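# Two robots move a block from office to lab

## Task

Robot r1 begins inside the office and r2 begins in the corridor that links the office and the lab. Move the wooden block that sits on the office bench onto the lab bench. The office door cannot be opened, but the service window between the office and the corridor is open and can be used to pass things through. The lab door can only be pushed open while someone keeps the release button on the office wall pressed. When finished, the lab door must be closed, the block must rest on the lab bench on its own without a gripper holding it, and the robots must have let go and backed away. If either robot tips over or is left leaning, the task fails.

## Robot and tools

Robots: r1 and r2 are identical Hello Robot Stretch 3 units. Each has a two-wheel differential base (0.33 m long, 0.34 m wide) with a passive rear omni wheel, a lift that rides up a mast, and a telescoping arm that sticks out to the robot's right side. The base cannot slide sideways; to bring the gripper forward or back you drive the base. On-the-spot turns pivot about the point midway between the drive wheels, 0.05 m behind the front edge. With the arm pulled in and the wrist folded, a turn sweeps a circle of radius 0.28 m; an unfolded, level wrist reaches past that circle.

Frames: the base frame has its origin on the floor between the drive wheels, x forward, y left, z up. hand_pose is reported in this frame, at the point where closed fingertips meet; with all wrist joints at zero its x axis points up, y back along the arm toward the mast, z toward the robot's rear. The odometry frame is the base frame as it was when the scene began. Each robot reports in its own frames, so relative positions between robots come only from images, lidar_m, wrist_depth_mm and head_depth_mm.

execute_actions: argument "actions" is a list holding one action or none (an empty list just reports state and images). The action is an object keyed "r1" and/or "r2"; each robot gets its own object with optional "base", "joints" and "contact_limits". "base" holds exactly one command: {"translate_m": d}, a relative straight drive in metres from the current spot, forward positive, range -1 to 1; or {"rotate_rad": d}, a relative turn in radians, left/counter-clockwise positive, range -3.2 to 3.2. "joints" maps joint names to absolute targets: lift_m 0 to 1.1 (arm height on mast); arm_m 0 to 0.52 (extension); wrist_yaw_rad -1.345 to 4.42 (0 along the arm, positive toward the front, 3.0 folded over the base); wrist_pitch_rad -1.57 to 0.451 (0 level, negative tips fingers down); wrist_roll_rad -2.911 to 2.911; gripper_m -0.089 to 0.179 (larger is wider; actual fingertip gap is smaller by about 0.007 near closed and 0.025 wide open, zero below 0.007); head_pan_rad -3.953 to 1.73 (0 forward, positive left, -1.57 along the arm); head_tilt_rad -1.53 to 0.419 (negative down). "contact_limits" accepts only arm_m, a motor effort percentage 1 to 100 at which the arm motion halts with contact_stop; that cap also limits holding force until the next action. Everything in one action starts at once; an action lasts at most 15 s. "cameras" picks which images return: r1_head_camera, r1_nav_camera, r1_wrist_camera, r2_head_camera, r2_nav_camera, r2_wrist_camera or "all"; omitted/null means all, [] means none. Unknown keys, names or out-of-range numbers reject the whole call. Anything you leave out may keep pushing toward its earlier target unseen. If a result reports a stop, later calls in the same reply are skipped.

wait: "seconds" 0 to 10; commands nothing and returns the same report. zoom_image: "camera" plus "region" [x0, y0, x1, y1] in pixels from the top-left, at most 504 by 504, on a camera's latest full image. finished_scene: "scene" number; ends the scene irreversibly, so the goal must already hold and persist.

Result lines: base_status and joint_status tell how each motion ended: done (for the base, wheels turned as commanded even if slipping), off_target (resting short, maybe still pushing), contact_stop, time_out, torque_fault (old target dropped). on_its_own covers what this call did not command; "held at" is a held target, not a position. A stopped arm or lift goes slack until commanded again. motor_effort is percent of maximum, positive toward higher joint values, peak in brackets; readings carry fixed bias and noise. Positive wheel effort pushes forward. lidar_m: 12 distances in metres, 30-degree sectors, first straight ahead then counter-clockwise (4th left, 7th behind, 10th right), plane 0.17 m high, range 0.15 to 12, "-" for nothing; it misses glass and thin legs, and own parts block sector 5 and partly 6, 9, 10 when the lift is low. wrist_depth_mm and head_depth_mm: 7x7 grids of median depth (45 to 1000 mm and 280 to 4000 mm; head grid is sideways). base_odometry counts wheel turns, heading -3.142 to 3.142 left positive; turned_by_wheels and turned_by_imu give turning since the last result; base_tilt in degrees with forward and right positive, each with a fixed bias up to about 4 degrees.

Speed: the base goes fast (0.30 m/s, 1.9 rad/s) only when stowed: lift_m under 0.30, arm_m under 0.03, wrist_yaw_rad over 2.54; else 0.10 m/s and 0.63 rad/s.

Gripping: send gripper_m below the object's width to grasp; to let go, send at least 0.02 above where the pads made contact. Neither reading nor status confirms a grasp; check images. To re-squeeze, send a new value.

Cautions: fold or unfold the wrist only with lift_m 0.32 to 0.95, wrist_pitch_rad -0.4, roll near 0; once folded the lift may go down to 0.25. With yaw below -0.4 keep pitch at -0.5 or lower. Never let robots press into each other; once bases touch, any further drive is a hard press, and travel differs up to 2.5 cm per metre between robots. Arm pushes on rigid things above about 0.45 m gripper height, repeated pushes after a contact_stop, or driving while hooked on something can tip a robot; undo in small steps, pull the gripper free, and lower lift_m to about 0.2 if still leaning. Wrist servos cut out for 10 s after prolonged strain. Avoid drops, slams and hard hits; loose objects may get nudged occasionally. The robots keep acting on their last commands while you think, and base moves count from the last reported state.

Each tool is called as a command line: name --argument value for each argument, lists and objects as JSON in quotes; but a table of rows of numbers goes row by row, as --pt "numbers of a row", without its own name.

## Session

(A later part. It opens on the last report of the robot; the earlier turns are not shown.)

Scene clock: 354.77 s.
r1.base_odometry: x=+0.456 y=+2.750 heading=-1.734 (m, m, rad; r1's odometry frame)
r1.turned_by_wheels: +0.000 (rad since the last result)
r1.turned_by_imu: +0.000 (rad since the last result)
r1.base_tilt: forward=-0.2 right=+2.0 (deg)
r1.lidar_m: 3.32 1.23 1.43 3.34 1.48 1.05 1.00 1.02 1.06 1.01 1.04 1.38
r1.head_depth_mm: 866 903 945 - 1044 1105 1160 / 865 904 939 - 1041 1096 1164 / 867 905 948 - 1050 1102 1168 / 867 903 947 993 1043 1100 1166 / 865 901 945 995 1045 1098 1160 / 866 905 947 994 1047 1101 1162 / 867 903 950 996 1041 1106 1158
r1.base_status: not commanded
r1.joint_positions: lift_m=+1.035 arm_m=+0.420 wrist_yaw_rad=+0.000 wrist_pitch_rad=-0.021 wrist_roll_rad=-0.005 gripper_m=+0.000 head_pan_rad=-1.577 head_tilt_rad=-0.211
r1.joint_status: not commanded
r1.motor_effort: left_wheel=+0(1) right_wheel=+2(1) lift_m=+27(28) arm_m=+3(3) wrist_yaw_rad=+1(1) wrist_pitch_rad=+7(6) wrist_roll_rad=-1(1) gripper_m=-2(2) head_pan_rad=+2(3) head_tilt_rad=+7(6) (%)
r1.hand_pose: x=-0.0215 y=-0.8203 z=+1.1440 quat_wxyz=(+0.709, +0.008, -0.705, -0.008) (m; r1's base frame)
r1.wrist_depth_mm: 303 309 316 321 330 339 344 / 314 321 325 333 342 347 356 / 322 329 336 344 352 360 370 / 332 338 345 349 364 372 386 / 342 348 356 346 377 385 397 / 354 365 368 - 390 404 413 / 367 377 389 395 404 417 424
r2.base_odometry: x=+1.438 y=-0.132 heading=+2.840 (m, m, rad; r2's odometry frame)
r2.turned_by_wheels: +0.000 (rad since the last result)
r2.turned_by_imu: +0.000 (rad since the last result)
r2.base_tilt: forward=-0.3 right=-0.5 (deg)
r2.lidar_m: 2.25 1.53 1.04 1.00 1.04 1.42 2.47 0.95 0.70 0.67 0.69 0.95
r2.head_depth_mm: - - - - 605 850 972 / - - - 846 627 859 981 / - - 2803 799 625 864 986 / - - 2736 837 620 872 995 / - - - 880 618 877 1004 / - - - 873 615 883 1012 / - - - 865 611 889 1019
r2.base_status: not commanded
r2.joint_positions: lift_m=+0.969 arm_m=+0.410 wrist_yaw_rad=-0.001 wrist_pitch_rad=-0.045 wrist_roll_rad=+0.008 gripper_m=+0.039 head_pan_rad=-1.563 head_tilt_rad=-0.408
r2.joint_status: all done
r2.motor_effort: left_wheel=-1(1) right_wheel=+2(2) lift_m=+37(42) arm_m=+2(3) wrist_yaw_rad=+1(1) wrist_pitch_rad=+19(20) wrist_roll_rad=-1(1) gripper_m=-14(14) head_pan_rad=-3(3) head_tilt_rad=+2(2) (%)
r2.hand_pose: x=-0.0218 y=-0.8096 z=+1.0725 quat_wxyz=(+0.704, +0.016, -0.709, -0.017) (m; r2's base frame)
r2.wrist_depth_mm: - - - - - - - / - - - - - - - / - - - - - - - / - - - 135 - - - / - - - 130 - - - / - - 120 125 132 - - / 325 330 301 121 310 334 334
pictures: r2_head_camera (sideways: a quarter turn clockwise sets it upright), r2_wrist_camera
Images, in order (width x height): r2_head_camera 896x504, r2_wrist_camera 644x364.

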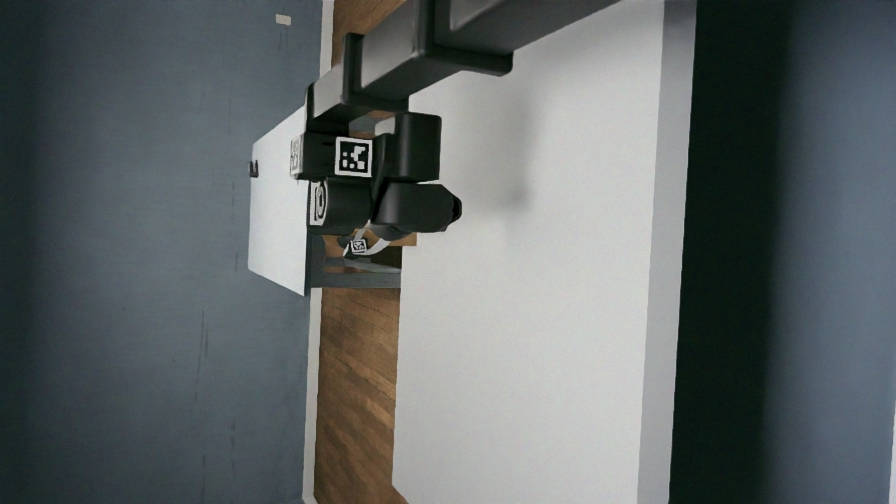

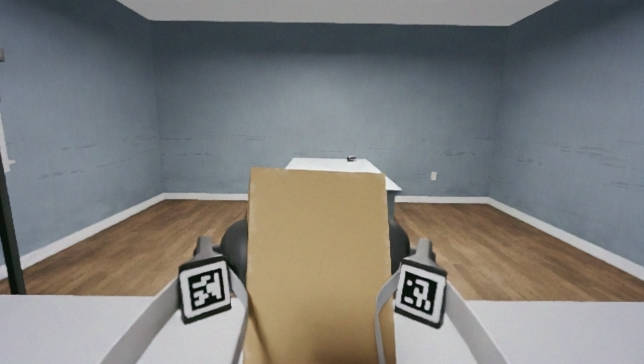

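execute_actions --actions '[{"r2":{"joints":{"arm_m":0.0}}}]' --cameras '["r2_wrist_camera"]'

execute_actions --actions '[{"r2":{"base":{"translate_m":-1.0},"joints":{"head_pan_rad":-3.14,"head_tilt_rad":-0.3,"wrist_yaw_rad":1.4}}}]' --cameras '["r2_wrist_camera","r2_head_camera","r2_nav_camera"]'

Scene clock: 366.80 s.
r1.base_odometry: x=+0.456 y=+2.750 heading=-1.734 (m, m, rad; r1's odometry frame)
r1.turned_by_wheels: +0.000 (rad since the last result)
r1.turned_by_imu: +0.001 (rad since the last result)
r1.base_tilt: forward=-0.2 right=+2.0 (deg)
r1.lidar_m: 3.34 1.23 1.43 3.32 1.48 1.05 1.00 1.03 1.06 1.01 1.04 1.38
r1.head_depth_mm: 867 905 942 - 1045 1102 1164 / 869 904 941 - 1047 1096 1162 / 867 907 947 - 1045 1102 1162 / 867 905 948 995 1047 1102 1164 / 866 905 947 995 1047 1103 1161 / 869 907 947 993 1044 1103 1167 / 867 905 946 995 1045 1101 1163
r1.base_status: not commanded
r1.joint_positions: lift_m=+1.035 arm_m=+0.420 wrist_yaw_rad=+0.000 wrist_pitch_rad=-0.021 wrist_roll_rad=-0.005 gripper_m=+0.000 head_pan_rad=-1.577 head_tilt_rad=-0.211
r1.joint_status: not commanded
r1.motor_effort: left_wheel=-1(1) right_wheel=+1(1) lift_m=+27(28) arm_m=+4(3) wrist_yaw_rad=+0(1) wrist_pitch_rad=+7(7) wrist_roll_rad=-1(1) gripper_m=-3(2) head_pan_rad=+3(3) head_tilt_rad=+7(7) (%)
r1.hand_pose: x=-0.0215 y=-0.8203 z=+1.1440 quat_wxyz=(+0.709, +0.008, -0.705, -0.008) (m; r1's base frame)
r1.wrist_depth_mm: 304 309 318 322 332 336 346 / 313 320 327 334 341 349 355 / 323 327 337 345 354 361 369 / 331 336 345 350 364 372 383 / 343 350 357 346 379 390 398 / 355 361 365 - 392 402 415 / 367 376 388 395 408 415 428
r2.base_odometry: x=+1.438 y=-0.132 heading=+2.840 (m, m, rad; r2's odometry frame)
r2.turned_by_wheels: +0.000 (rad since the last result)
r2.turned_by_imu: +0.002 (rad since the last result)
r2.base_tilt: forward=-0.3 right=-0.4 (deg)
r2.lidar_m: 2.25 1.54 1.04 1.00 1.04 1.42 2.48 0.95 0.69 0.67 0.69 0.95
r2.head_depth_mm: - - - 908 662 - - / - - - 902 630 - - / - - 3192 893 385 - - / - - 2726 885 456 - 1000 / - - - 880 618 877 1005 / - - - 875 615 883 1012 / - - - 864 610 888 1019
r2.base_status: not commanded
r2.joint_positions: lift_m=+0.969 arm_m=+0.000 wrist_yaw_rad=-0.001 wrist_pitch_rad=-0.045 wrist_roll_rad=+0.008 gripper_m=+0.039 head_pan_rad=-1.563 head_tilt_rad=-0.408
r2.joint_status: all done
r2.motor_effort: left_wheel=-1(2) right_wheel=+2(2) lift_m=+38(37) arm_m=-4(5) wrist_yaw_rad=+1(1) wrist_pitch_rad=+19(19) wrist_roll_rad=+0(0) gripper_m=-14(14) head_pan_rad=-3(3) head_tilt_rad=+3(1) (%)
r2.hand_pose: x=-0.0217 y=-0.4002 z=+1.0725 quat_wxyz=(+0.704, +0.016, -0.709, -0.017) (m; r2's base frame)
r2.wrist_depth_mm: - - - - - - 511 / - - - - - - 514 / 536 - - - - - 508 / 538 - - 135 - - 508 / 531 645 617 130 605 661 507 / 430 437 120 126 133 449 453 / 327 335 304 121 315 340 343
pictures: r2_wrist_camera
Images, in order (width x height): r2_wrist_camera 644x364.

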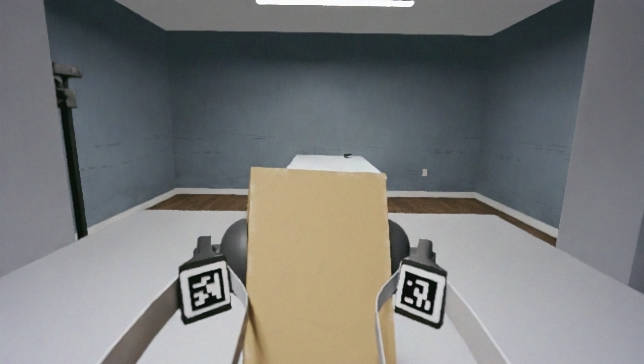

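Scene clock: 377.73 s.
r1.base_odometry: x=+0.456 y=+2.750 heading=-1.734 (m, m, rad; r1's odometry frame)
r1.turned_by_wheels: +0.000 (rad since the last result)
r1.turned_by_imu: +0.001 (rad since the last result)
r1.base_tilt: forward=-0.2 right=+1.9 (deg)
r1.lidar_m: 3.33 1.23 1.43 3.34 1.48 1.05 1.00 1.02 1.06 1.01 1.04 1.37
r1.head_depth_mm: 866 906 947 - 1044 1099 1165 / 865 902 938 - 1043 1101 1162 / 866 905 947 - 1041 1102 1167 / 867 908 950 997 1042 1100 1171 / 866 903 947 993 1046 1102 1165 / 867 904 946 993 1044 1102 1170 / 867 907 950 990 1045 1106 1167
r1.base_status: not commanded
r1.joint_positions: lift_m=+1.035 arm_m=+0.420 wrist_yaw_rad=+0.000 wrist_pitch_rad=-0.021 wrist_roll_rad=-0.005 gripper_m=+0.000 head_pan_rad=-1.577 head_tilt_rad=-0.211
r1.joint_status: not commanded
r1.motor_effort: left_wheel=-1(1) right_wheel=+2(0) lift_m=+27(27) arm_m=+3(4) wrist_yaw_rad=+0(0) wrist_pitch_rad=+7(6) wrist_roll_rad=-1(0) gripper_m=-2(3) head_pan_rad=+3(2) head_tilt_rad=+6(7) (%)
r1.hand_pose: x=-0.0215 y=-0.8203 z=+1.1440 quat_wxyz=(+0.709, +0.008, -0.705, -0.008) (m; r1's base frame)
r1.wrist_depth_mm: 303 309 316 324 331 337 346 / 312 317 323 333 341 348 359 / 321 330 337 343 353 360 371 / 332 341 344 349 364 373 382 / 344 351 355 345 375 385 397 / 354 365 368 - 390 404 414 / 367 376 387 396 406 416 432
r2.base_odometry: x=+2.392 y=-0.430 heading=+2.840 (m, m, rad; r2's odometry frame)
r2.turned_by_wheels: +0.000 (rad since the last result)
r2.turned_by_imu: +0.005 (rad since the last result)
r2.base_tilt: forward=-0.3 right=-0.5 (deg)
r2.lidar_m: 2.60 1.42 1.03 1.00 1.04 1.42 1.48 0.93 0.70 0.67 0.70 0.96
r2.head_depth_mm: 1225 1300 1395 1497 1568 - - / 1227 1309 1398 1511 1589 - - / 1238 1314 1406 1509 1603 - - / 1240 1318 1416 1526 1638 1731 1425 / 1244 1326 1423 1528 1653 1738 1444 / 1264 1354 1452 1561 1695 1729 1458 / 1276 1355 1457 1569 1679 1659 1458
r2.base_status: done
r2.joint_positions: lift_m=+0.969 arm_m=+0.000 wrist_yaw_rad=+1.398 wrist_pitch_rad=-0.045 wrist_roll_rad=+0.008 gripper_m=+0.039 head_pan_rad=-3.133 head_tilt_rad=-0.310
r2.joint_status: all done
r2.motor_effort: left_wheel=-1(7) right_wheel=+1(3) lift_m=+37(37) arm_m=-4(4) wrist_yaw_rad=+1(2) wrist_pitch_rad=+19(19) wrist_roll_rad=-1(1) gripper_m=-14(14) head_pan_rad=-3(47) head_tilt_rad=+5(12) (%)
r2.hand_pose: x=+0.2297 y=-0.1892 z=+1.0725 quat_wxyz=(+0.550, +0.469, -0.533, +0.441) (m; r2's base frame)
r2.wrist_depth_mm: - - - - - - 470 / - - - - - - 474 / - - - - - - 481 / - - - 135 - - 486 / - - - 130 632 658 491 / - - 120 126 133 614 492 / - - - 122 940 659 487
pictures: r2_head_camera (sideways: a quarter turn clockwise sets it upright), r2_nav_camera (sideways: a quarter turn counterclockwise sets it upright), r2_wrist_camera
Images, in order (width x height): r2_head_camera 896x504, r2_nav_camera 672x504, r2_wrist_camera 644x364.

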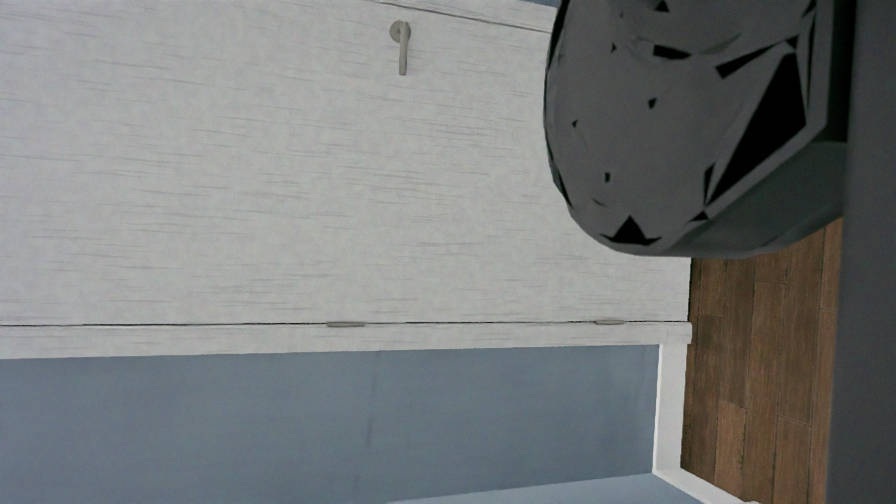

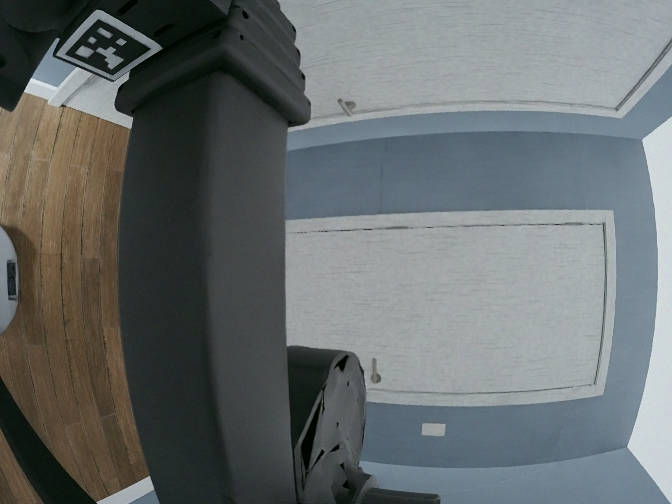

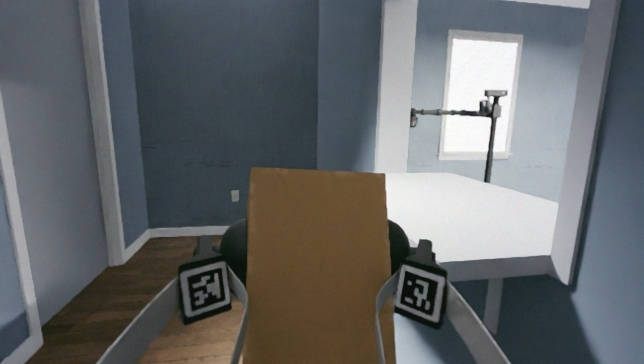

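execute_actions --actions '[{"r2":{"joints":{"head_pan_rad":0.6,"head_tilt_rad":-0.2}}}]' --cameras '["r2_head_camera","r2_nav_camera"]'

Scene clock: 384.30 s.
r1.base_odometry: x=+0.456 y=+2.750 heading=-1.734 (m, m, rad; r1's odometry frame)
r1.turned_by_wheels: +0.000 (rad since the last result)
r1.turned_by_imu: +0.001 (rad since the last result)
r1.base_tilt: forward=-0.1 right=+2.0 (deg)
r1.lidar_m: 3.34 1.23 1.43 3.33 1.49 1.05 1.00 1.03 1.06 1.01 1.04 1.38
r1.head_depth_mm: 869 906 947 - 1047 1100 1164 / 866 906 946 - 1042 1101 1160 / 867 909 948 - 1045 1102 1171 / 867 905 948 994 1046 1103 1170 / 869 903 950 992 1045 1097 1158 / 868 908 944 995 1045 1100 1162 / 867 903 948 992 1044 1099 1164
r1.base_status: not commanded
r1.joint_positions: lift_m=+1.035 arm_m=+0.420 wrist_yaw_rad=+0.000 wrist_pitch_rad=-0.021 wrist_roll_rad=-0.005 gripper_m=+0.000 head_pan_rad=-1.577 head_tilt_rad=-0.211
r1.joint_status: not commanded
r1.motor_effort: left_wheel=-1(1) right_wheel=+1(1) lift_m=+27(28) arm_m=+3(3) wrist_yaw_rad=+0(0) wrist_pitch_rad=+7(6) wrist_roll_rad=-1(1) gripper_m=-2(3) head_pan_rad=+3(2) head_tilt_rad=+7(7) (%)
r1.hand_pose: x=-0.0215 y=-0.8203 z=+1.1440 quat_wxyz=(+0.709, +0.008, -0.705, -0.008) (m; r1's base frame)
r1.wrist_depth_mm: 305 309 317 324 329 336 348 / 313 320 326 333 339 348 358 / 324 328 336 345 352 360 371 / 332 340 348 352 365 371 383 / 342 349 359 346 379 389 399 / 357 362 366 - 390 402 414 / 369 375 388 397 407 420 432
r2.base_odometry: x=+2.392 y=-0.430 heading=+2.840 (m, m, rad; r2's odometry frame)
r2.turned_by_wheels: +0.000 (rad since the last result)
r2.turned_by_imu: +0.001 (rad since the last result)
r2.base_tilt: forward=-0.3 right=-0.5 (deg)
r2.lidar_m: 2.60 1.42 1.04 1.00 1.04 1.41 1.47 0.93 0.70 0.67 0.70 0.96
r2.head_depth_mm: 2464 2781 2988 3132 2908 2015 1528 / 2080 2343 2529 2753 2789 1984 1527 / 1685 1962 2097 2249 2426 1990 1519 / 1454 1535 1628 1747 1859 1886 1516 / 1271 1338 1406 1484 1577 1673 1512 / 1136 1183 1232 1299 1366 1438 1445 / 1020 1061 1105 1155 1206 1266 1325
r2.base_status: not commanded
r2.joint_positions: lift_m=+0.969 arm_m=+0.000 wrist_yaw_rad=+1.398 wrist_pitch_rad=-0.045 wrist_roll_rad=+0.008 gripper_m=+0.039 head_pan_rad=+0.593 head_tilt_rad=-0.211
r2.joint_status: all done
r2.motor_effort: left_wheel=-1(1) right_wheel=+2(2) lift_m=+37(37) arm_m=-4(4) wrist_yaw_rad=+1(1) wrist_pitch_rad=+20(19) wrist_roll_rad=+0(1) gripper_m=-14(14) head_pan_rad=+4(50) head_tilt_rad=+5(13) (%)
r2.hand_pose: x=+0.2297 y=-0.1892 z=+1.0725 quat_wxyz=(+0.550, +0.469, -0.533, +0.441) (m; r2's base frame)
r2.wrist_depth_mm: - - - - - - 477 / - - - - - - 475 / - - - - - - 484 / - - - 136 - - 482 / - - - 130 619 663 485 / - - 120 126 133 618 489 / - - - 121 951 642 494
pictures: r2_head_camera (sideways: a quarter turn clockwise sets it upright), r2_nav_camera (sideways: a quarter turn counterclockwise sets it upright)
Images, in order (width x height): r2_head_camera 896x504, r2_nav_camera 672x504.

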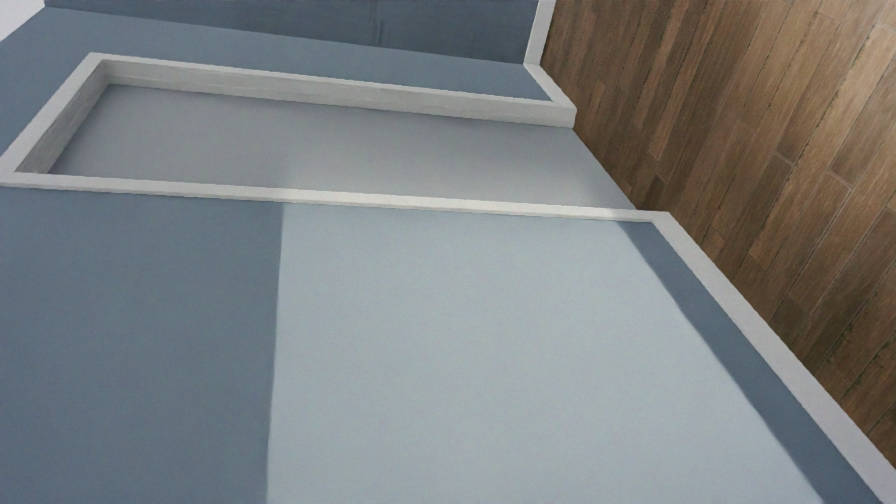

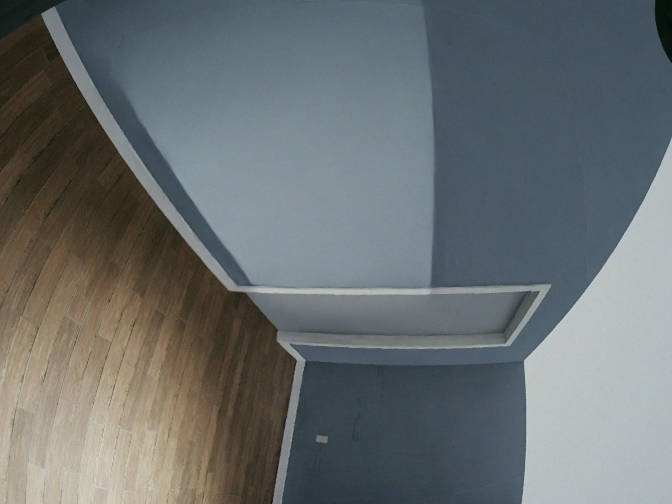

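execute_actions --actions '[{"r2":{"base":{"translate_m":1.0},"joints":{"head_pan_rad":1.3,"head_tilt_rad":-0.4}}}]' --cameras '["r2_head_camera","r2_nav_camera"]'

execute_actions --actions '[{"r2":{"base":{"translate_m":0.8}}}]' --cameras '["r2_head_camera","r2_nav_camera"]'

Scene clock: 402.20 s.
r1.base_odometry: x=+0.456 y=+2.750 heading=-1.734 (m, m, rad; r1's odometry frame)
r1.turned_by_wheels: +0.000 (rad since the last result)
r1.turned_by_imu: +0.001 (rad since the last result)
r1.base_tilt: forward=-0.1 right=+2.0 (deg)
r1.lidar_m: 3.33 1.23 1.43 3.34 1.48 1.05 1.00 1.02 1.06 1.01 1.04 1.38
r1.head_depth_mm: 863 901 948 - 1046 1099 1160 / 867 906 941 - 1045 1100 1165 / 869 906 949 - 1044 1094 1165 / 869 905 951 994 1047 1101 1165 / 866 903 947 995 1042 1107 1164 / 868 908 949 994 1044 1101 1171 / 869 906 946 996 1046 1101 1162
r1.base_status: not commanded
r1.joint_positions: lift_m=+1.035 arm_m=+0.420 wrist_yaw_rad=+0.000 wrist_pitch_rad=-0.021 wrist_roll_rad=-0.005 gripper_m=+0.000 head_pan_rad=-1.577 head_tilt_rad=-0.211
r1.joint_status: not commanded
r1.motor_effort: left_wheel=-1(1) right_wheel=+1(2) lift_m=+27(28) arm_m=+3(3) wrist_yaw_rad=+1(0) wrist_pitch_rad=+6(6) wrist_roll_rad=-1(1) gripper_m=-3(3) head_pan_rad=+3(3) head_tilt_rad=+6(7) (%)
r1.hand_pose: x=-0.0215 y=-0.8203 z=+1.1440 quat_wxyz=(+0.709, +0.008, -0.705, -0.008) (m; r1's base frame)
r1.wrist_depth_mm: 303 309 317 321 329 337 343 / 315 320 327 333 341 349 355 / 322 329 337 344 351 359 369 / 332 340 344 351 363 372 388 / 343 349 358 346 376 389 396 / 356 364 369 - 389 404 413 / 367 377 388 395 408 418 428
r2.base_odometry: x=+1.438 y=-0.132 heading=+2.840 (m, m, rad; r2's odometry frame)
r2.turned_by_wheels: +0.000 (rad since the last result)
r2.turned_by_imu: +0.001 (rad since the last result)
r2.base_tilt: forward=-0.3 right=-0.5 (deg)
r2.lidar_m: 2.26 1.53 1.04 1.00 1.04 1.41 2.47 0.95 0.70 0.67 0.69 0.95
r2.head_depth_mm: 907 989 1082 1242 1462 1578 1314 / 884 962 1055 1166 1305 1468 1311 / 862 935 1022 1131 1252 1425 1306 / 842 912 993 1090 1214 1363 1299 / 822 888 963 1061 1169 1311 1292 / 802 865 936 1024 1132 1267 1293 / 783 844 912 995 1098 1222 1289
r2.base_status: done
r2.joint_positions: lift_m=+0.969 arm_m=+0.000 wrist_yaw_rad=+1.398 wrist_pitch_rad=-0.045 wrist_roll_rad=+0.008 gripper_m=+0.039 head_pan_rad=+1.293 head_tilt_rad=-0.395
r2.joint_status: all done
r2.motor_effort: left_wheel=-1(1) right_wheel=+2(5) lift_m=+37(37) arm_m=-4(3) wrist_yaw_rad=+1(1) wrist_pitch_rad=+19(20) wrist_roll_rad=-1(1) gripper_m=-14(14) head_pan_rad=+5(47) head_tilt_rad=-2(19) (%)
r2.hand_pose: x=+0.2297 y=-0.1892 z=+1.0725 quat_wxyz=(+0.550, +0.469, -0.533, +0.441) (m; r2's base frame)
r2.wrist_depth_mm: - - - - - 675 478 / - - - - - 666 479 / - - - - - 670 476 / - - - 136 - 671 476 / - - - 130 895 677 478 / - - 120 126 133 579 450 / - - - 121 944 375 338
pictures: r2_head_camera (sideways: a quarter turn clockwise sets it upright), r2_nav_camera (sideways: a quarter turn counterclockwise sets it upright)
Images, in order (width x height): r2_head_camera 896x504, r2_nav_camera 672x504.

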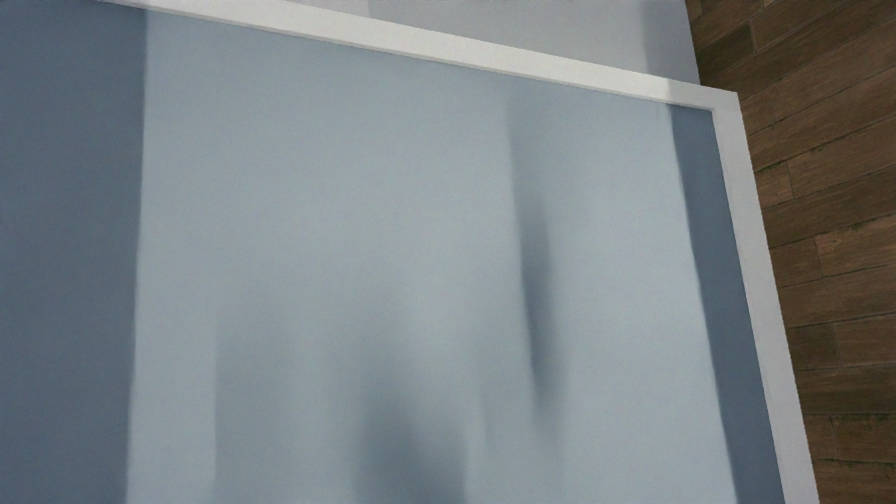

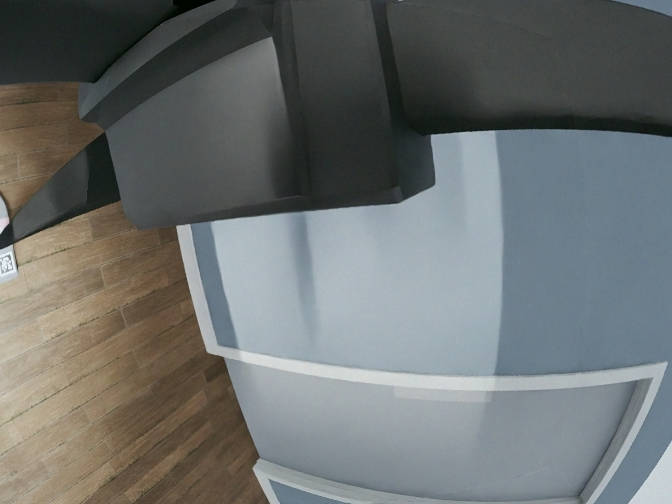

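Scene clock: 411.17 s.
r1.base_odometry: x=+0.456 y=+2.750 heading=-1.734 (m, m, rad; r1's odometry frame)
r1.turned_by_wheels: +0.000 (rad since the last result)
r1.turned_by_imu: +0.001 (rad since the last result)
r1.base_tilt: forward=-0.2 right=+1.9 (deg)
r1.lidar_m: 3.31 1.23 1.43 3.34 1.48 1.05 1.00 1.02 1.06 1.01 1.04 1.37
r1.head_depth_mm: 867 902 946 - 1043 1099 1161 / 868 904 944 - 1048 1099 1157 / 868 906 946 - 1045 1098 1162 / 867 904 947 991 1043 1106 1164 / 867 906 948 995 1043 1103 1162 / 867 903 949 994 1051 1096 1166 / 868 905 950 996 1046 1098 1164
r1.base_status: not commanded
r1.joint_positions: lift_m=+1.035 arm_m=+0.420 wrist_yaw_rad=+0.000 wrist_pitch_rad=-0.021 wrist_roll_rad=-0.005 gripper_m=+0.000 head_pan_rad=-1.577 head_tilt_rad=-0.211
r1.joint_status: not commanded
r1.motor_effort: left_wheel=-1(1) right_wheel=+2(2) lift_m=+27(28) arm_m=+3(4) wrist_yaw_rad=+0(0) wrist_pitch_rad=+7(7) wrist_roll_rad=+0(1) gripper_m=-3(2) head_pan_rad=+2(3) head_tilt_rad=+6(6) (%)
r1.hand_pose: x=-0.0215 y=-0.8203 z=+1.1440 quat_wxyz=(+0.709, +0.008, -0.705, -0.008) (m; r1's base frame)
r1.wrist_depth_mm: 303 309 316 320 330 338 346 / 313 319 328 333 341 350 357 / 324 330 336 346 355 360 368 / 333 339 344 349 366 374 385 / 343 352 358 348 376 388 400 / 355 361 365 - 395 402 416 / 363 377 390 396 406 417 429
r2.base_odometry: x=+0.674 y=+0.106 heading=+2.840 (m, m, rad; r2's odometry frame)
r2.turned_by_wheels: +0.000 (rad since the last result)
r2.turned_by_imu: +0.000 (rad since the last result)
r2.base_tilt: forward=-0.3 right=-0.5 (deg)
r2.lidar_m: 1.45 1.43 1.12 0.99 1.04 1.42 2.59 0.95 0.69 0.67 0.69 0.94
r2.head_depth_mm: 988 1074 1183 1298 1409 1525 1313 / 960 1048 1148 1268 1418 1547 1312 / 936 1016 1112 1224 1367 1509 1309 / 913 992 1080 1189 1319 1463 1300 / 893 960 1048 1150 1276 1419 1298 / 872 939 1017 1115 1231 1359 1293 / 845 905 969 1015 1101 1213 1285
r2.base_status: done
r2.joint_positions: lift_m=+0.969 arm_m=+0.000 wrist_yaw_rad=+1.398 wrist_pitch_rad=-0.045 wrist_roll_rad=+0.008 gripper_m=+0.039 head_pan_rad=+1.293 head_tilt_rad=-0.395
r2.joint_status: not commanded
r2.motor_effort: left_wheel=-1(1) right_wheel=+1(4) lift_m=+38(37) arm_m=-4(4) wrist_yaw_rad=+1(1) wrist_pitch_rad=+20(19) wrist_roll_rad=-1(1) gripper_m=-14(14) head_pan_rad=+4(5) head_tilt_rad=-3(1) (%)
r2.hand_pose: x=+0.2297 y=-0.1892 z=+1.0725 quat_wxyz=(+0.550, +0.469, -0.533, +0.441) (m; r2's base frame)
r2.wrist_depth_mm: - - - - - 654 477 / - - - - - 660 475 / - - - - - 648 476 / - - - 135 999 660 481 / - - - 130 865 675 482 / - - 120 125 133 665 489 / - - - 122 937 640 484
pictures: r2_head_camera (sideways: a quarter turn clockwise sets it upright), r2_nav_camera (sideways: a quarter turn counterclockwise sets it upright)
Images, in order (width x height): r2_head_camera 896x504, r2_nav_camera 672x504.

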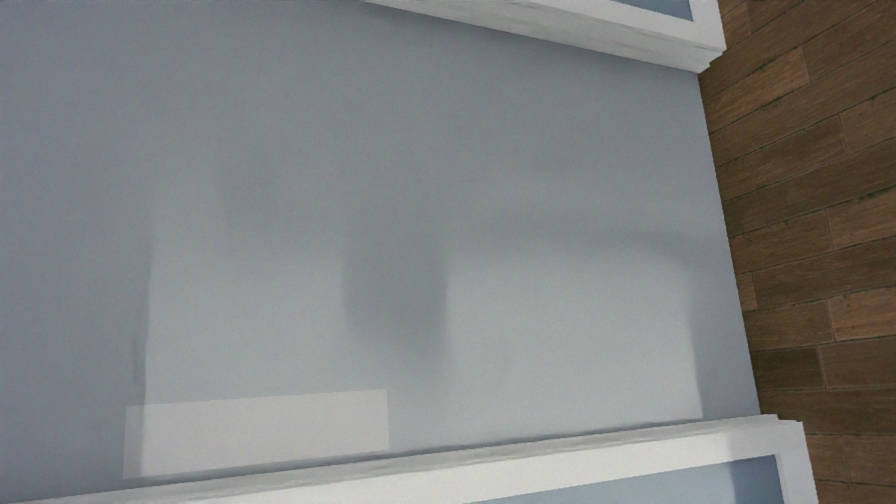

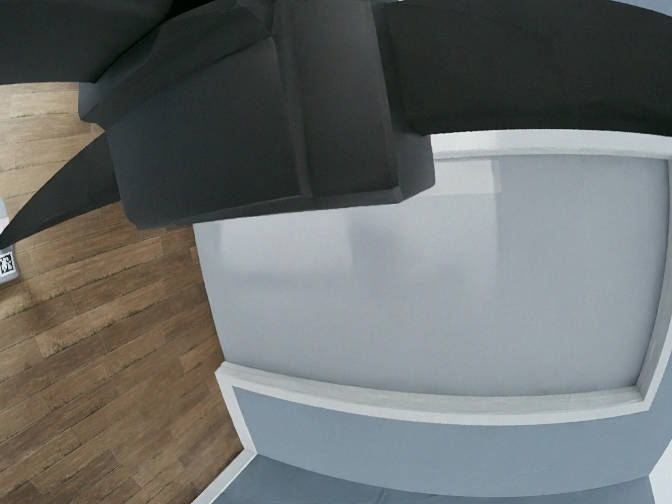

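execute_actions --actions '[{"r1":{"base":{"rotate_rad":-0.4},"joints":{"arm_m":0.3}},"r2":{"base":{"translate_m":0.35}}}]' --cameras '[]'

execute_actions --actions '[{"r1":{"base":{"translate_m":0.3}},"r2":{"base":{"rotate_rad":-1.57},"joints":{"head_pan_rad":-3.14,"head_tilt_rad":-0.5}}}]' --cameras '[]'

execute_actions --actions '[{"r1":{"base":{"rotate_rad":0.4}},"r2":{"base":{"translate_m":-0.5}}}]' --cameras '[]'

execute_actions --actions '[{"r1":{"base":{"translate_m":-0.276}}}]' --cameras '["r1_wrist_camera","r1_head_camera","r2_head_camera","r2_nav_camera"]'

Scene clock: 421.17 s.
r1.base_odometry: x=+0.456 y=+2.750 heading=-2.134 (m, m, rad; r1's odometry frame)
r1.turned_by_wheels: -0.400 (rad since the last result)
r1.turned_by_imu: -0.405 (rad since the last result)
r1.base_tilt: forward=-0.1 right=+1.9 (deg)
r1.lidar_m: 1.56 3.80 1.24 1.62 3.00 1.32 1.02 1.00 1.06 1.03 1.01 1.07
r1.head_depth_mm: 1089 1143 1207 - 1347 1427 1479 / 1039 1091 1140 - 1279 1333 1420 / 992 1038 1083 - 1218 1265 1334 / 949 987 1034 1077 1129 1185 1252 / 907 945 985 1027 1078 1127 1185 / 873 906 940 984 1025 1075 1122 / 841 869 905 916 982 1019 1073
r1.base_status: done
r1.joint_positions: lift_m=+1.035 arm_m=+0.300 wrist_yaw_rad=+0.000 wrist_pitch_rad=-0.021 wrist_roll_rad=-0.005 gripper_m=+0.000 head_pan_rad=-1.577 head_tilt_rad=-0.211
r1.joint_status: all done
r1.motor_effort: left_wheel=+2(9) right_wheel=-2(10) lift_m=+28(27) arm_m=-3(8) wrist_yaw_rad=+0(2) wrist_pitch_rad=+7(7) wrist_roll_rad=-1(1) gripper_m=-2(2) head_pan_rad=+2(3) head_tilt_rad=+6(6) (%)
r1.hand_pose: x=-0.0216 y=-0.7010 z=+1.1440 quat_wxyz=(+0.709, +0.008, -0.705, -0.008) (m; r1's base frame)
r1.wrist_depth_mm: 396 436 490 558 644 704 607 / 406 450 499 571 662 743 611 / 419 457 518 587 688 756 620 / 430 471 529 616 714 796 623 / 439 487 544 655 744 789 628 / 446 499 544 - 790 801 648 / 463 509 596 674 828 820 644
r2.base_odometry: x=+0.340 y=+0.210 heading=+2.839 (m, m, rad; r2's odometry frame)
r2.turned_by_wheels: +0.000 (rad since the last result)
r2.turned_by_imu: +0.001 (rad since the last result)
r2.base_tilt: forward=-0.3 right=-0.5 (deg)
r2.lidar_m: 1.10 1.14 1.11 1.09 1.12 1.42 2.55 0.95 0.69 0.67 0.69 0.94
r2.head_depth_mm: 912 999 1097 1215 1371 1523 1317 / 912 980 1061 1167 1305 1479 1315 / 939 1020 1109 1199 1323 1466 1308 / 916 989 1082 1191 1320 1460 1300 / 895 966 1050 1152 1275 1421 1296 / 874 939 1022 1116 1230 1374 1291 / 852 915 991 1084 1191 1324 1289
r2.base_status: done
r2.joint_positions: lift_m=+0.969 arm_m=+0.000 wrist_yaw_rad=+1.398 wrist_pitch_rad=-0.045 wrist_roll_rad=+0.008 gripper_m=+0.039 head_pan_rad=+1.293 head_tilt_rad=-0.395
r2.joint_status: not commanded
r2.motor_effort: left_wheel=-1(3) right_wheel=+1(5) lift_m=+37(37) arm_m=-4(4) wrist_yaw_rad=+1(0) wrist_pitch_rad=+19(20) wrist_roll_rad=-1(1) gripper_m=-14(14) head_pan_rad=+4(5) head_tilt_rad=-3(2) (%)
r2.hand_pose: x=+0.2297 y=-0.1892 z=+1.0725 quat_wxyz=(+0.550, +0.469, -0.533, +0.441) (m; r2's base frame)
r2.wrist_depth_mm: 853 877 929 - 993 652 471 / 866 910 948 - - 653 473 / 894 944 975 - - 663 479 / 932 960 - 136 979 666 477 / 936 966 - 130 855 664 481 / 983 - 121 126 133 671 482 / - - - 121 933 636 482
pictures: none
No camera images: the call's "cameras" was empty. Leave "cameras" out to get every camera's image.

Scene clock: 425.13 s.
r1.base_odometry: x=+0.296 y=+2.497 heading=-2.134 (m, m, rad; r1's odometry frame)
r1.turned_by_wheels: +0.000 (rad since the last result)
r1.turned_by_imu: +0.002 (rad since the last result)
r1.base_tilt: forward=-0.2 right=+2.0 (deg)
r1.lidar_m: 1.36 3.52 1.10 1.21 3.49 1.67 1.29 1.27 1.16 0.89 0.88 0.94
r1.head_depth_mm: 946 990 1041 - 1167 1239 1310 / 899 939 988 - 1109 1164 1227 / 858 894 938 - 1052 1089 1149 / 822 857 890 905 984 1030 1084 / 787 814 853 886 932 977 1031 / 754 783 813 849 887 924 973 / 729 750 781 813 848 883 924
r1.base_status: done
r1.joint_positions: lift_m=+1.035 arm_m=+0.300 wrist_yaw_rad=+0.000 wrist_pitch_rad=-0.021 wrist_roll_rad=-0.005 gripper_m=+0.000 head_pan_rad=-1.577 head_tilt_rad=-0.211
r1.joint_status: not commanded
r1.motor_effort: left_wheel=+2(9) right_wheel=-3(4) lift_m=+28(28) arm_m=-3(3) wrist_yaw_rad=+0(1) wrist_pitch_rad=+6(6) wrist_roll_rad=+0(1) gripper_m=-4(2) head_pan_rad=+3(2) head_tilt_rad=+6(6) (%)
r1.hand_pose: x=-0.0216 y=-0.7010 z=+1.1440 quat_wxyz=(+0.709, +0.008, -0.705, -0.008) (m; r1's base frame)
r1.wrist_depth_mm: 301 328 366 415 479 559 689 / 307 340 376 426 500 591 724 / 315 347 389 444 518 623 768 / 320 354 368 457 540 644 794 / 330 367 373 491 558 685 799 / 338 377 408 - 598 728 847 / 349 389 451 509 630 765 878
r2.base_odometry: x=+0.340 y=+0.210 heading=+1.270 (m, m, rad; r2's odometry frame)
r2.turned_by_wheels: -1.570 (rad since the last result)
r2.turned_by_imu: -1.579 (rad since the last result)
r2.base_tilt: forward=-0.3 right=-0.5 (deg)
r2.lidar_m: 0.67 0.69 0.94 1.11 1.15 1.11 1.09 1.09 1.42 2.56 0.95 0.69
r2.head_depth_mm: 871 959 1065 1142 - - - / 876 965 1069 - - - - / 882 969 1073 1164 - - - / 885 973 1078 1197 1392 1532 - / 889 978 1087 1222 1392 - - / 896 981 1089 1232 1403 - - / 900 985 1066 1171 1317 - -
r2.base_status: done
r2.joint_positions: lift_m=+0.969 arm_m=+0.000 wrist_yaw_rad=+1.398 wrist_pitch_rad=-0.045 wrist_roll_rad=+0.008 gripper_m=+0.039 head_pan_rad=-3.133 head_tilt_rad=-0.494
r2.joint_status: all done
r2.motor_effort: left_wheel=+2(6) right_wheel=-2(4) lift_m=+38(38) arm_m=-3(4) wrist_yaw_rad=+1(1) wrist_pitch_rad=+20(19) wrist_roll_rad=-1(1) gripper_m=-14(14) head_pan_rad=-3(47) head_tilt_rad=-2(12) (%)
r2.hand_pose: x=+0.2297 y=-0.1890 z=+1.0725 quat_wxyz=(+0.550, +0.469, -0.533, +0.441) (m; r2's base frame)
r2.wrist_depth_mm: 490 504 533 561 581 617 - / 509 524 544 572 603 633 - / 517 539 569 594 621 669 - / 533 557 570 136 639 679 - / 553 567 590 130 659 700 676 / 564 586 120 126 133 741 773 / 582 612 623 121 723 785 829
pictures: none
No camera images: the call's "cameras" was empty. Leave "cameras" out to get every camera's image.

Scene clock: 431.07 s.
r1.base_odometry: x=+0.296 y=+2.497 heading=-1.734 (m, m, rad; r1's odometry frame)
r1.turned_by_wheels: +0.400 (rad since the last result)
r1.turned_by_imu: +0.406 (rad since the last result)
r1.base_tilt: forward=-0.2 right=+1.9 (deg)
r1.lidar_m: 2.88 1.62 1.10 3.47 1.89 1.33 1.27 1.31 0.92 0.88 0.91 1.20
r1.head_depth_mm: 747 780 818 - 901 948 1001 / 748 782 817 - 912 950 1005 / 748 781 818 - 918 953 1006 / 750 784 818 860 902 952 1008 / 751 785 819 860 901 952 1010 / 748 788 820 863 908 951 1008 / 751 781 822 857 905 956 1005
r1.base_status: done
r1.joint_positions: lift_m=+1.035 arm_m=+0.300 wrist_yaw_rad=+0.000 wrist_pitch_rad=-0.021 wrist_roll_rad=-0.005 gripper_m=+0.000 head_pan_rad=-1.577 head_tilt_rad=-0.211
r1.joint_status: not commanded
r1.motor_effort: left_wheel=-2(8) right_wheel=+3(9) lift_m=+27(28) arm_m=-3(3) wrist_yaw_rad=+1(0) wrist_pitch_rad=+7(7) wrist_roll_rad=-1(1) gripper_m=-3(2) head_pan_rad=+3(2) head_tilt_rad=+6(6) (%)
r1.hand_pose: x=-0.0215 y=-0.7010 z=+1.1440 quat_wxyz=(+0.709, +0.008, -0.705, -0.008) (m; r1's base frame)
r1.wrist_depth_mm: 294 300 307 313 321 329 334 / 302 308 316 323 332 340 348 / 312 319 323 333 343 350 359 / 324 330 338 344 355 363 362 / 336 340 348 355 363 368 339 / 344 351 359 - 378 392 401 / 356 366 376 384 396 405 414
r2.base_odometry: x=+0.191 y=-0.268 heading=+1.270 (m, m, rad; r2's odometry frame)
r2.turned_by_wheels: +0.000 (rad since the last result)
r2.turned_by_imu: +0.003 (rad since the last result)
r2.base_tilt: forward=-0.3 right=-0.5 (deg)
r2.lidar_m: 1.16 1.21 1.15 1.10 0.71 0.61 0.59 0.61 0.70 1.95 1.66 1.21
r2.head_depth_mm: 459 502 558 599 - - - / 460 505 560 - - - - / 462 507 564 611 - - - / 465 510 567 627 730 807 - / 467 514 571 640 734 - - / 469 516 573 645 739 - - / 471 519 576 650 743 - -
r2.base_status: done
r2.joint_positions: lift_m=+0.969 arm_m=+0.000 wrist_yaw_rad=+1.398 wrist_pitch_rad=-0.045 wrist_roll_rad=+0.008 gripper_m=+0.039 head_pan_rad=-3.133 head_tilt_rad=-0.494
r2.joint_status: not commanded
r2.motor_effort: left_wheel=+2(3) right_wheel=-2(6) lift_m=+37(36) arm_m=-4(3) wrist_yaw_rad=+1(1) wrist_pitch_rad=+19(19) wrist_roll_rad=-1(1) gripper_m=-14(14) head_pan_rad=-4(4) head_tilt_rad=-3(3) (%)
r2.hand_pose: x=+0.2297 y=-0.1890 z=+1.0725 quat_wxyz=(+0.550, +0.469, -0.533, +0.441) (m; r2's base frame)
r2.wrist_depth_mm: 921 950 984 - - - - / 930 950 - - - - - / 949 992 - - - - - / 990 - - 136 - - - / - - - 130 - - - / - - 120 125 133 - - / - - - 121 - - -
pictures: none
No camera images: the call's "cameras" was empty. Leave "cameras" out to get every camera's image.

Scene clock: 434.77 s.
r1.base_odometry: x=+0.340 y=+2.769 heading=-1.734 (m, m, rad; r1's odometry frame)
r1.turned_by_wheels: +0.000 (rad since the last result)
r1.turned_by_imu: -0.001 (rad since the last result)
r1.base_tilt: forward=-0.2 right=+1.9 (deg)
r1.lidar_m: 2.92 1.30 1.44 3.45 1.48 1.04 0.99 1.02 0.94 0.89 0.92 1.21
r1.head_depth_mm: 759 793 831 - 915 966 1021 / 759 795 831 - 926 964 1016 / 757 794 832 - 932 962 1019 / 760 792 831 869 916 965 1019 / 758 793 830 873 918 964 1023 / 761 795 829 869 918 964 1023 / 761 792 830 871 915 968 1020
r1.base_status: done
r1.joint_positions: lift_m=+1.035 arm_m=+0.300 wrist_yaw_rad=+0.000 wrist_pitch_rad=-0.021 wrist_roll_rad=-0.005 gripper_m=+0.000 head_pan_rad=-1.577 head_tilt_rad=-0.211
r1.joint_status: not commanded
r1.motor_effort: left_wheel=-2(10) right_wheel=+3(4) lift_m=+28(27) arm_m=-3(3) wrist_yaw_rad=+0(1) wrist_pitch_rad=+7(6) wrist_roll_rad=-1(1) gripper_m=-3(3) head_pan_rad=+3(3) head_tilt_rad=+7(6) (%)
r1.hand_pose: x=-0.0215 y=-0.7010 z=+1.1440 quat_wxyz=(+0.709, +0.008, -0.705, -0.008) (m; r1's base frame)
r1.wrist_depth_mm: 306 312 318 323 332 338 344 / 314 318 328 333 342 351 360 / 323 330 336 344 355 361 371 / 334 340 347 349 365 373 383 / 345 352 359 349 379 388 396 / 356 363 370 - 394 406 414 / 369 374 390 396 406 418 431
r2.base_odometry: x=+0.191 y=-0.268 heading=+1.270 (m, m, rad; r2's odometry frame)
r2.turned_by_wheels: +0.000 (rad since the last result)
r2.turned_by_imu: +0.001 (rad since the last result)
r2.base_tilt: forward=-0.3 right=-0.5 (deg)
r2.lidar_m: 1.16 1.21 1.15 1.10 0.70 0.61 0.59 0.61 0.70 1.95 1.66 1.21
r2.head_depth_mm: 458 503 557 600 - - - / 461 505 561 - - - - / 463 509 564 611 - - - / 465 511 567 628 730 804 - / 467 513 571 641 735 - - / 468 517 574 646 740 - - / 470 519 576 651 744 - -
r2.base_status: not commanded
r2.joint_positions: lift_m=+0.969 arm_m=+0.000 wrist_yaw_rad=+1.398 wrist_pitch_rad=-0.045 wrist_roll_rad=+0.008 gripper_m=+0.039 head_pan_rad=-3.133 head_tilt_rad=-0.494
r2.joint_status: not commanded
r2.motor_effort: left_wheel=+2(2) right_wheel=-1(1) lift_m=+37(37) arm_m=-4(3) wrist_yaw_rad=+1(1) wrist_pitch_rad=+20(20) wrist_roll_rad=-1(1) gripper_m=-14(14) head_pan_rad=-3(3) head_tilt_rad=-2(2) (%)
r2.hand_pose: x=+0.2297 y=-0.1890 z=+1.0725 quat_wxyz=(+0.550, +0.469, -0.533, +0.441) (m; r2's base frame)
r2.wrist_depth_mm: 897 936 981 - - - - / 925 956 - - - - - / 959 993 - - - - - / 988 - - 136 - - - / - - - 130 - - - / - - 120 125 133 - - / - - - 121 - - -
pictures: r1_head_camera (sideways: a quarter turn clockwise sets it upright), r1_wrist_camera, r2_head_camera (sideways: a quarter turn clockwise sets it upright), r2_nav_camera (sideways: a quarter turn counterclockwise sets it upright)
Images, in order (width x height): r1_head_camera 896x504, r1_wrist_camera 644x364, r2_head_camera 896x504, r2_nav_camera 672x504.

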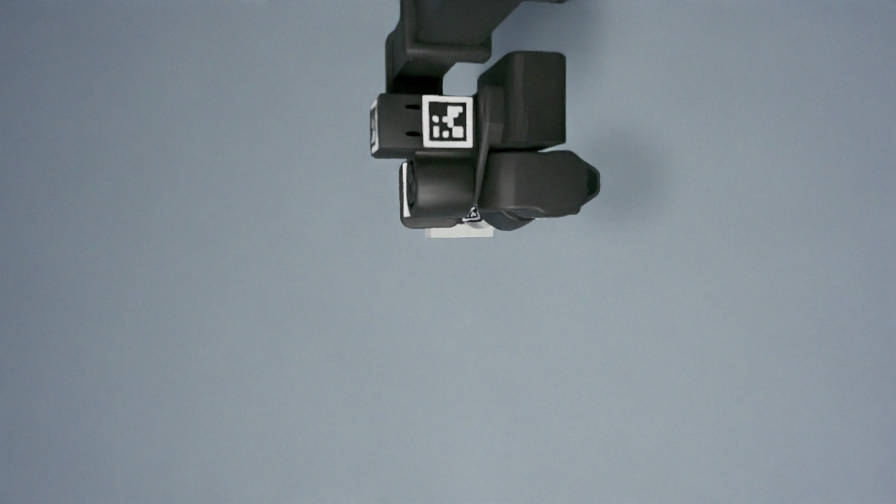

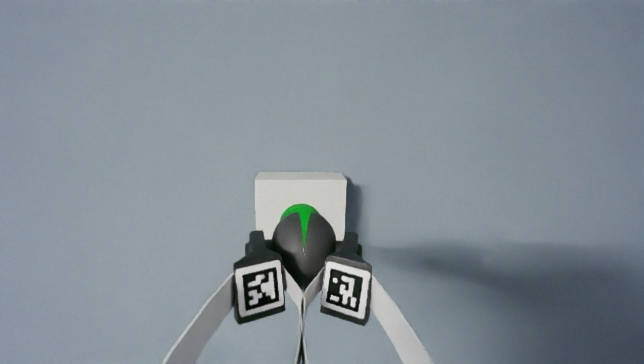

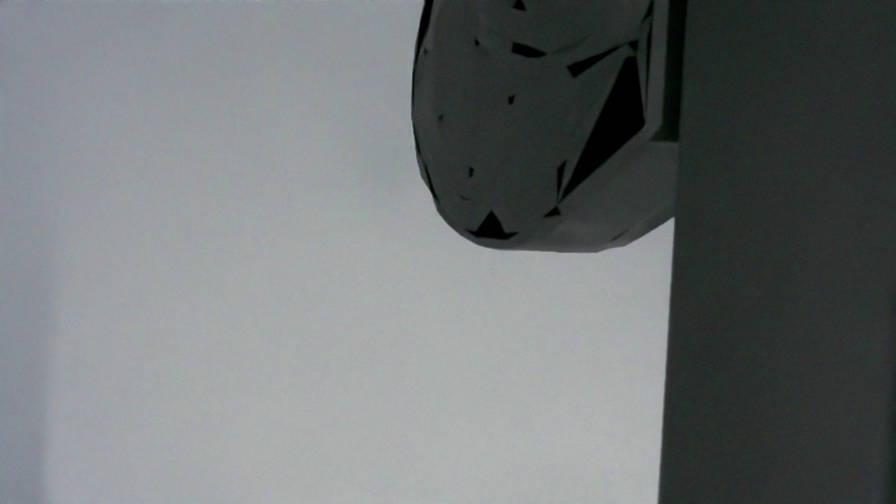

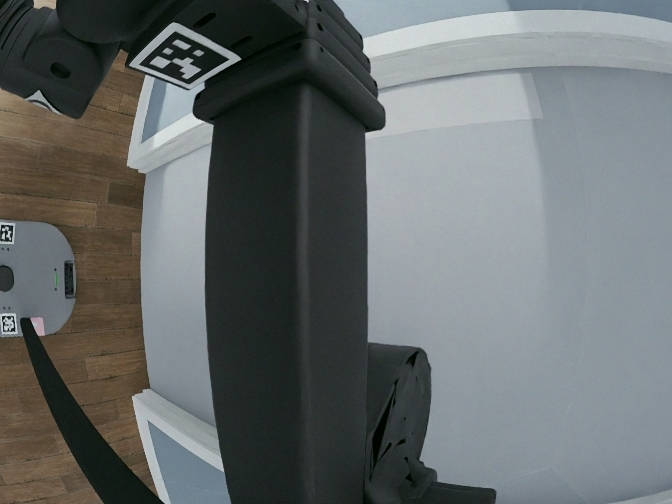

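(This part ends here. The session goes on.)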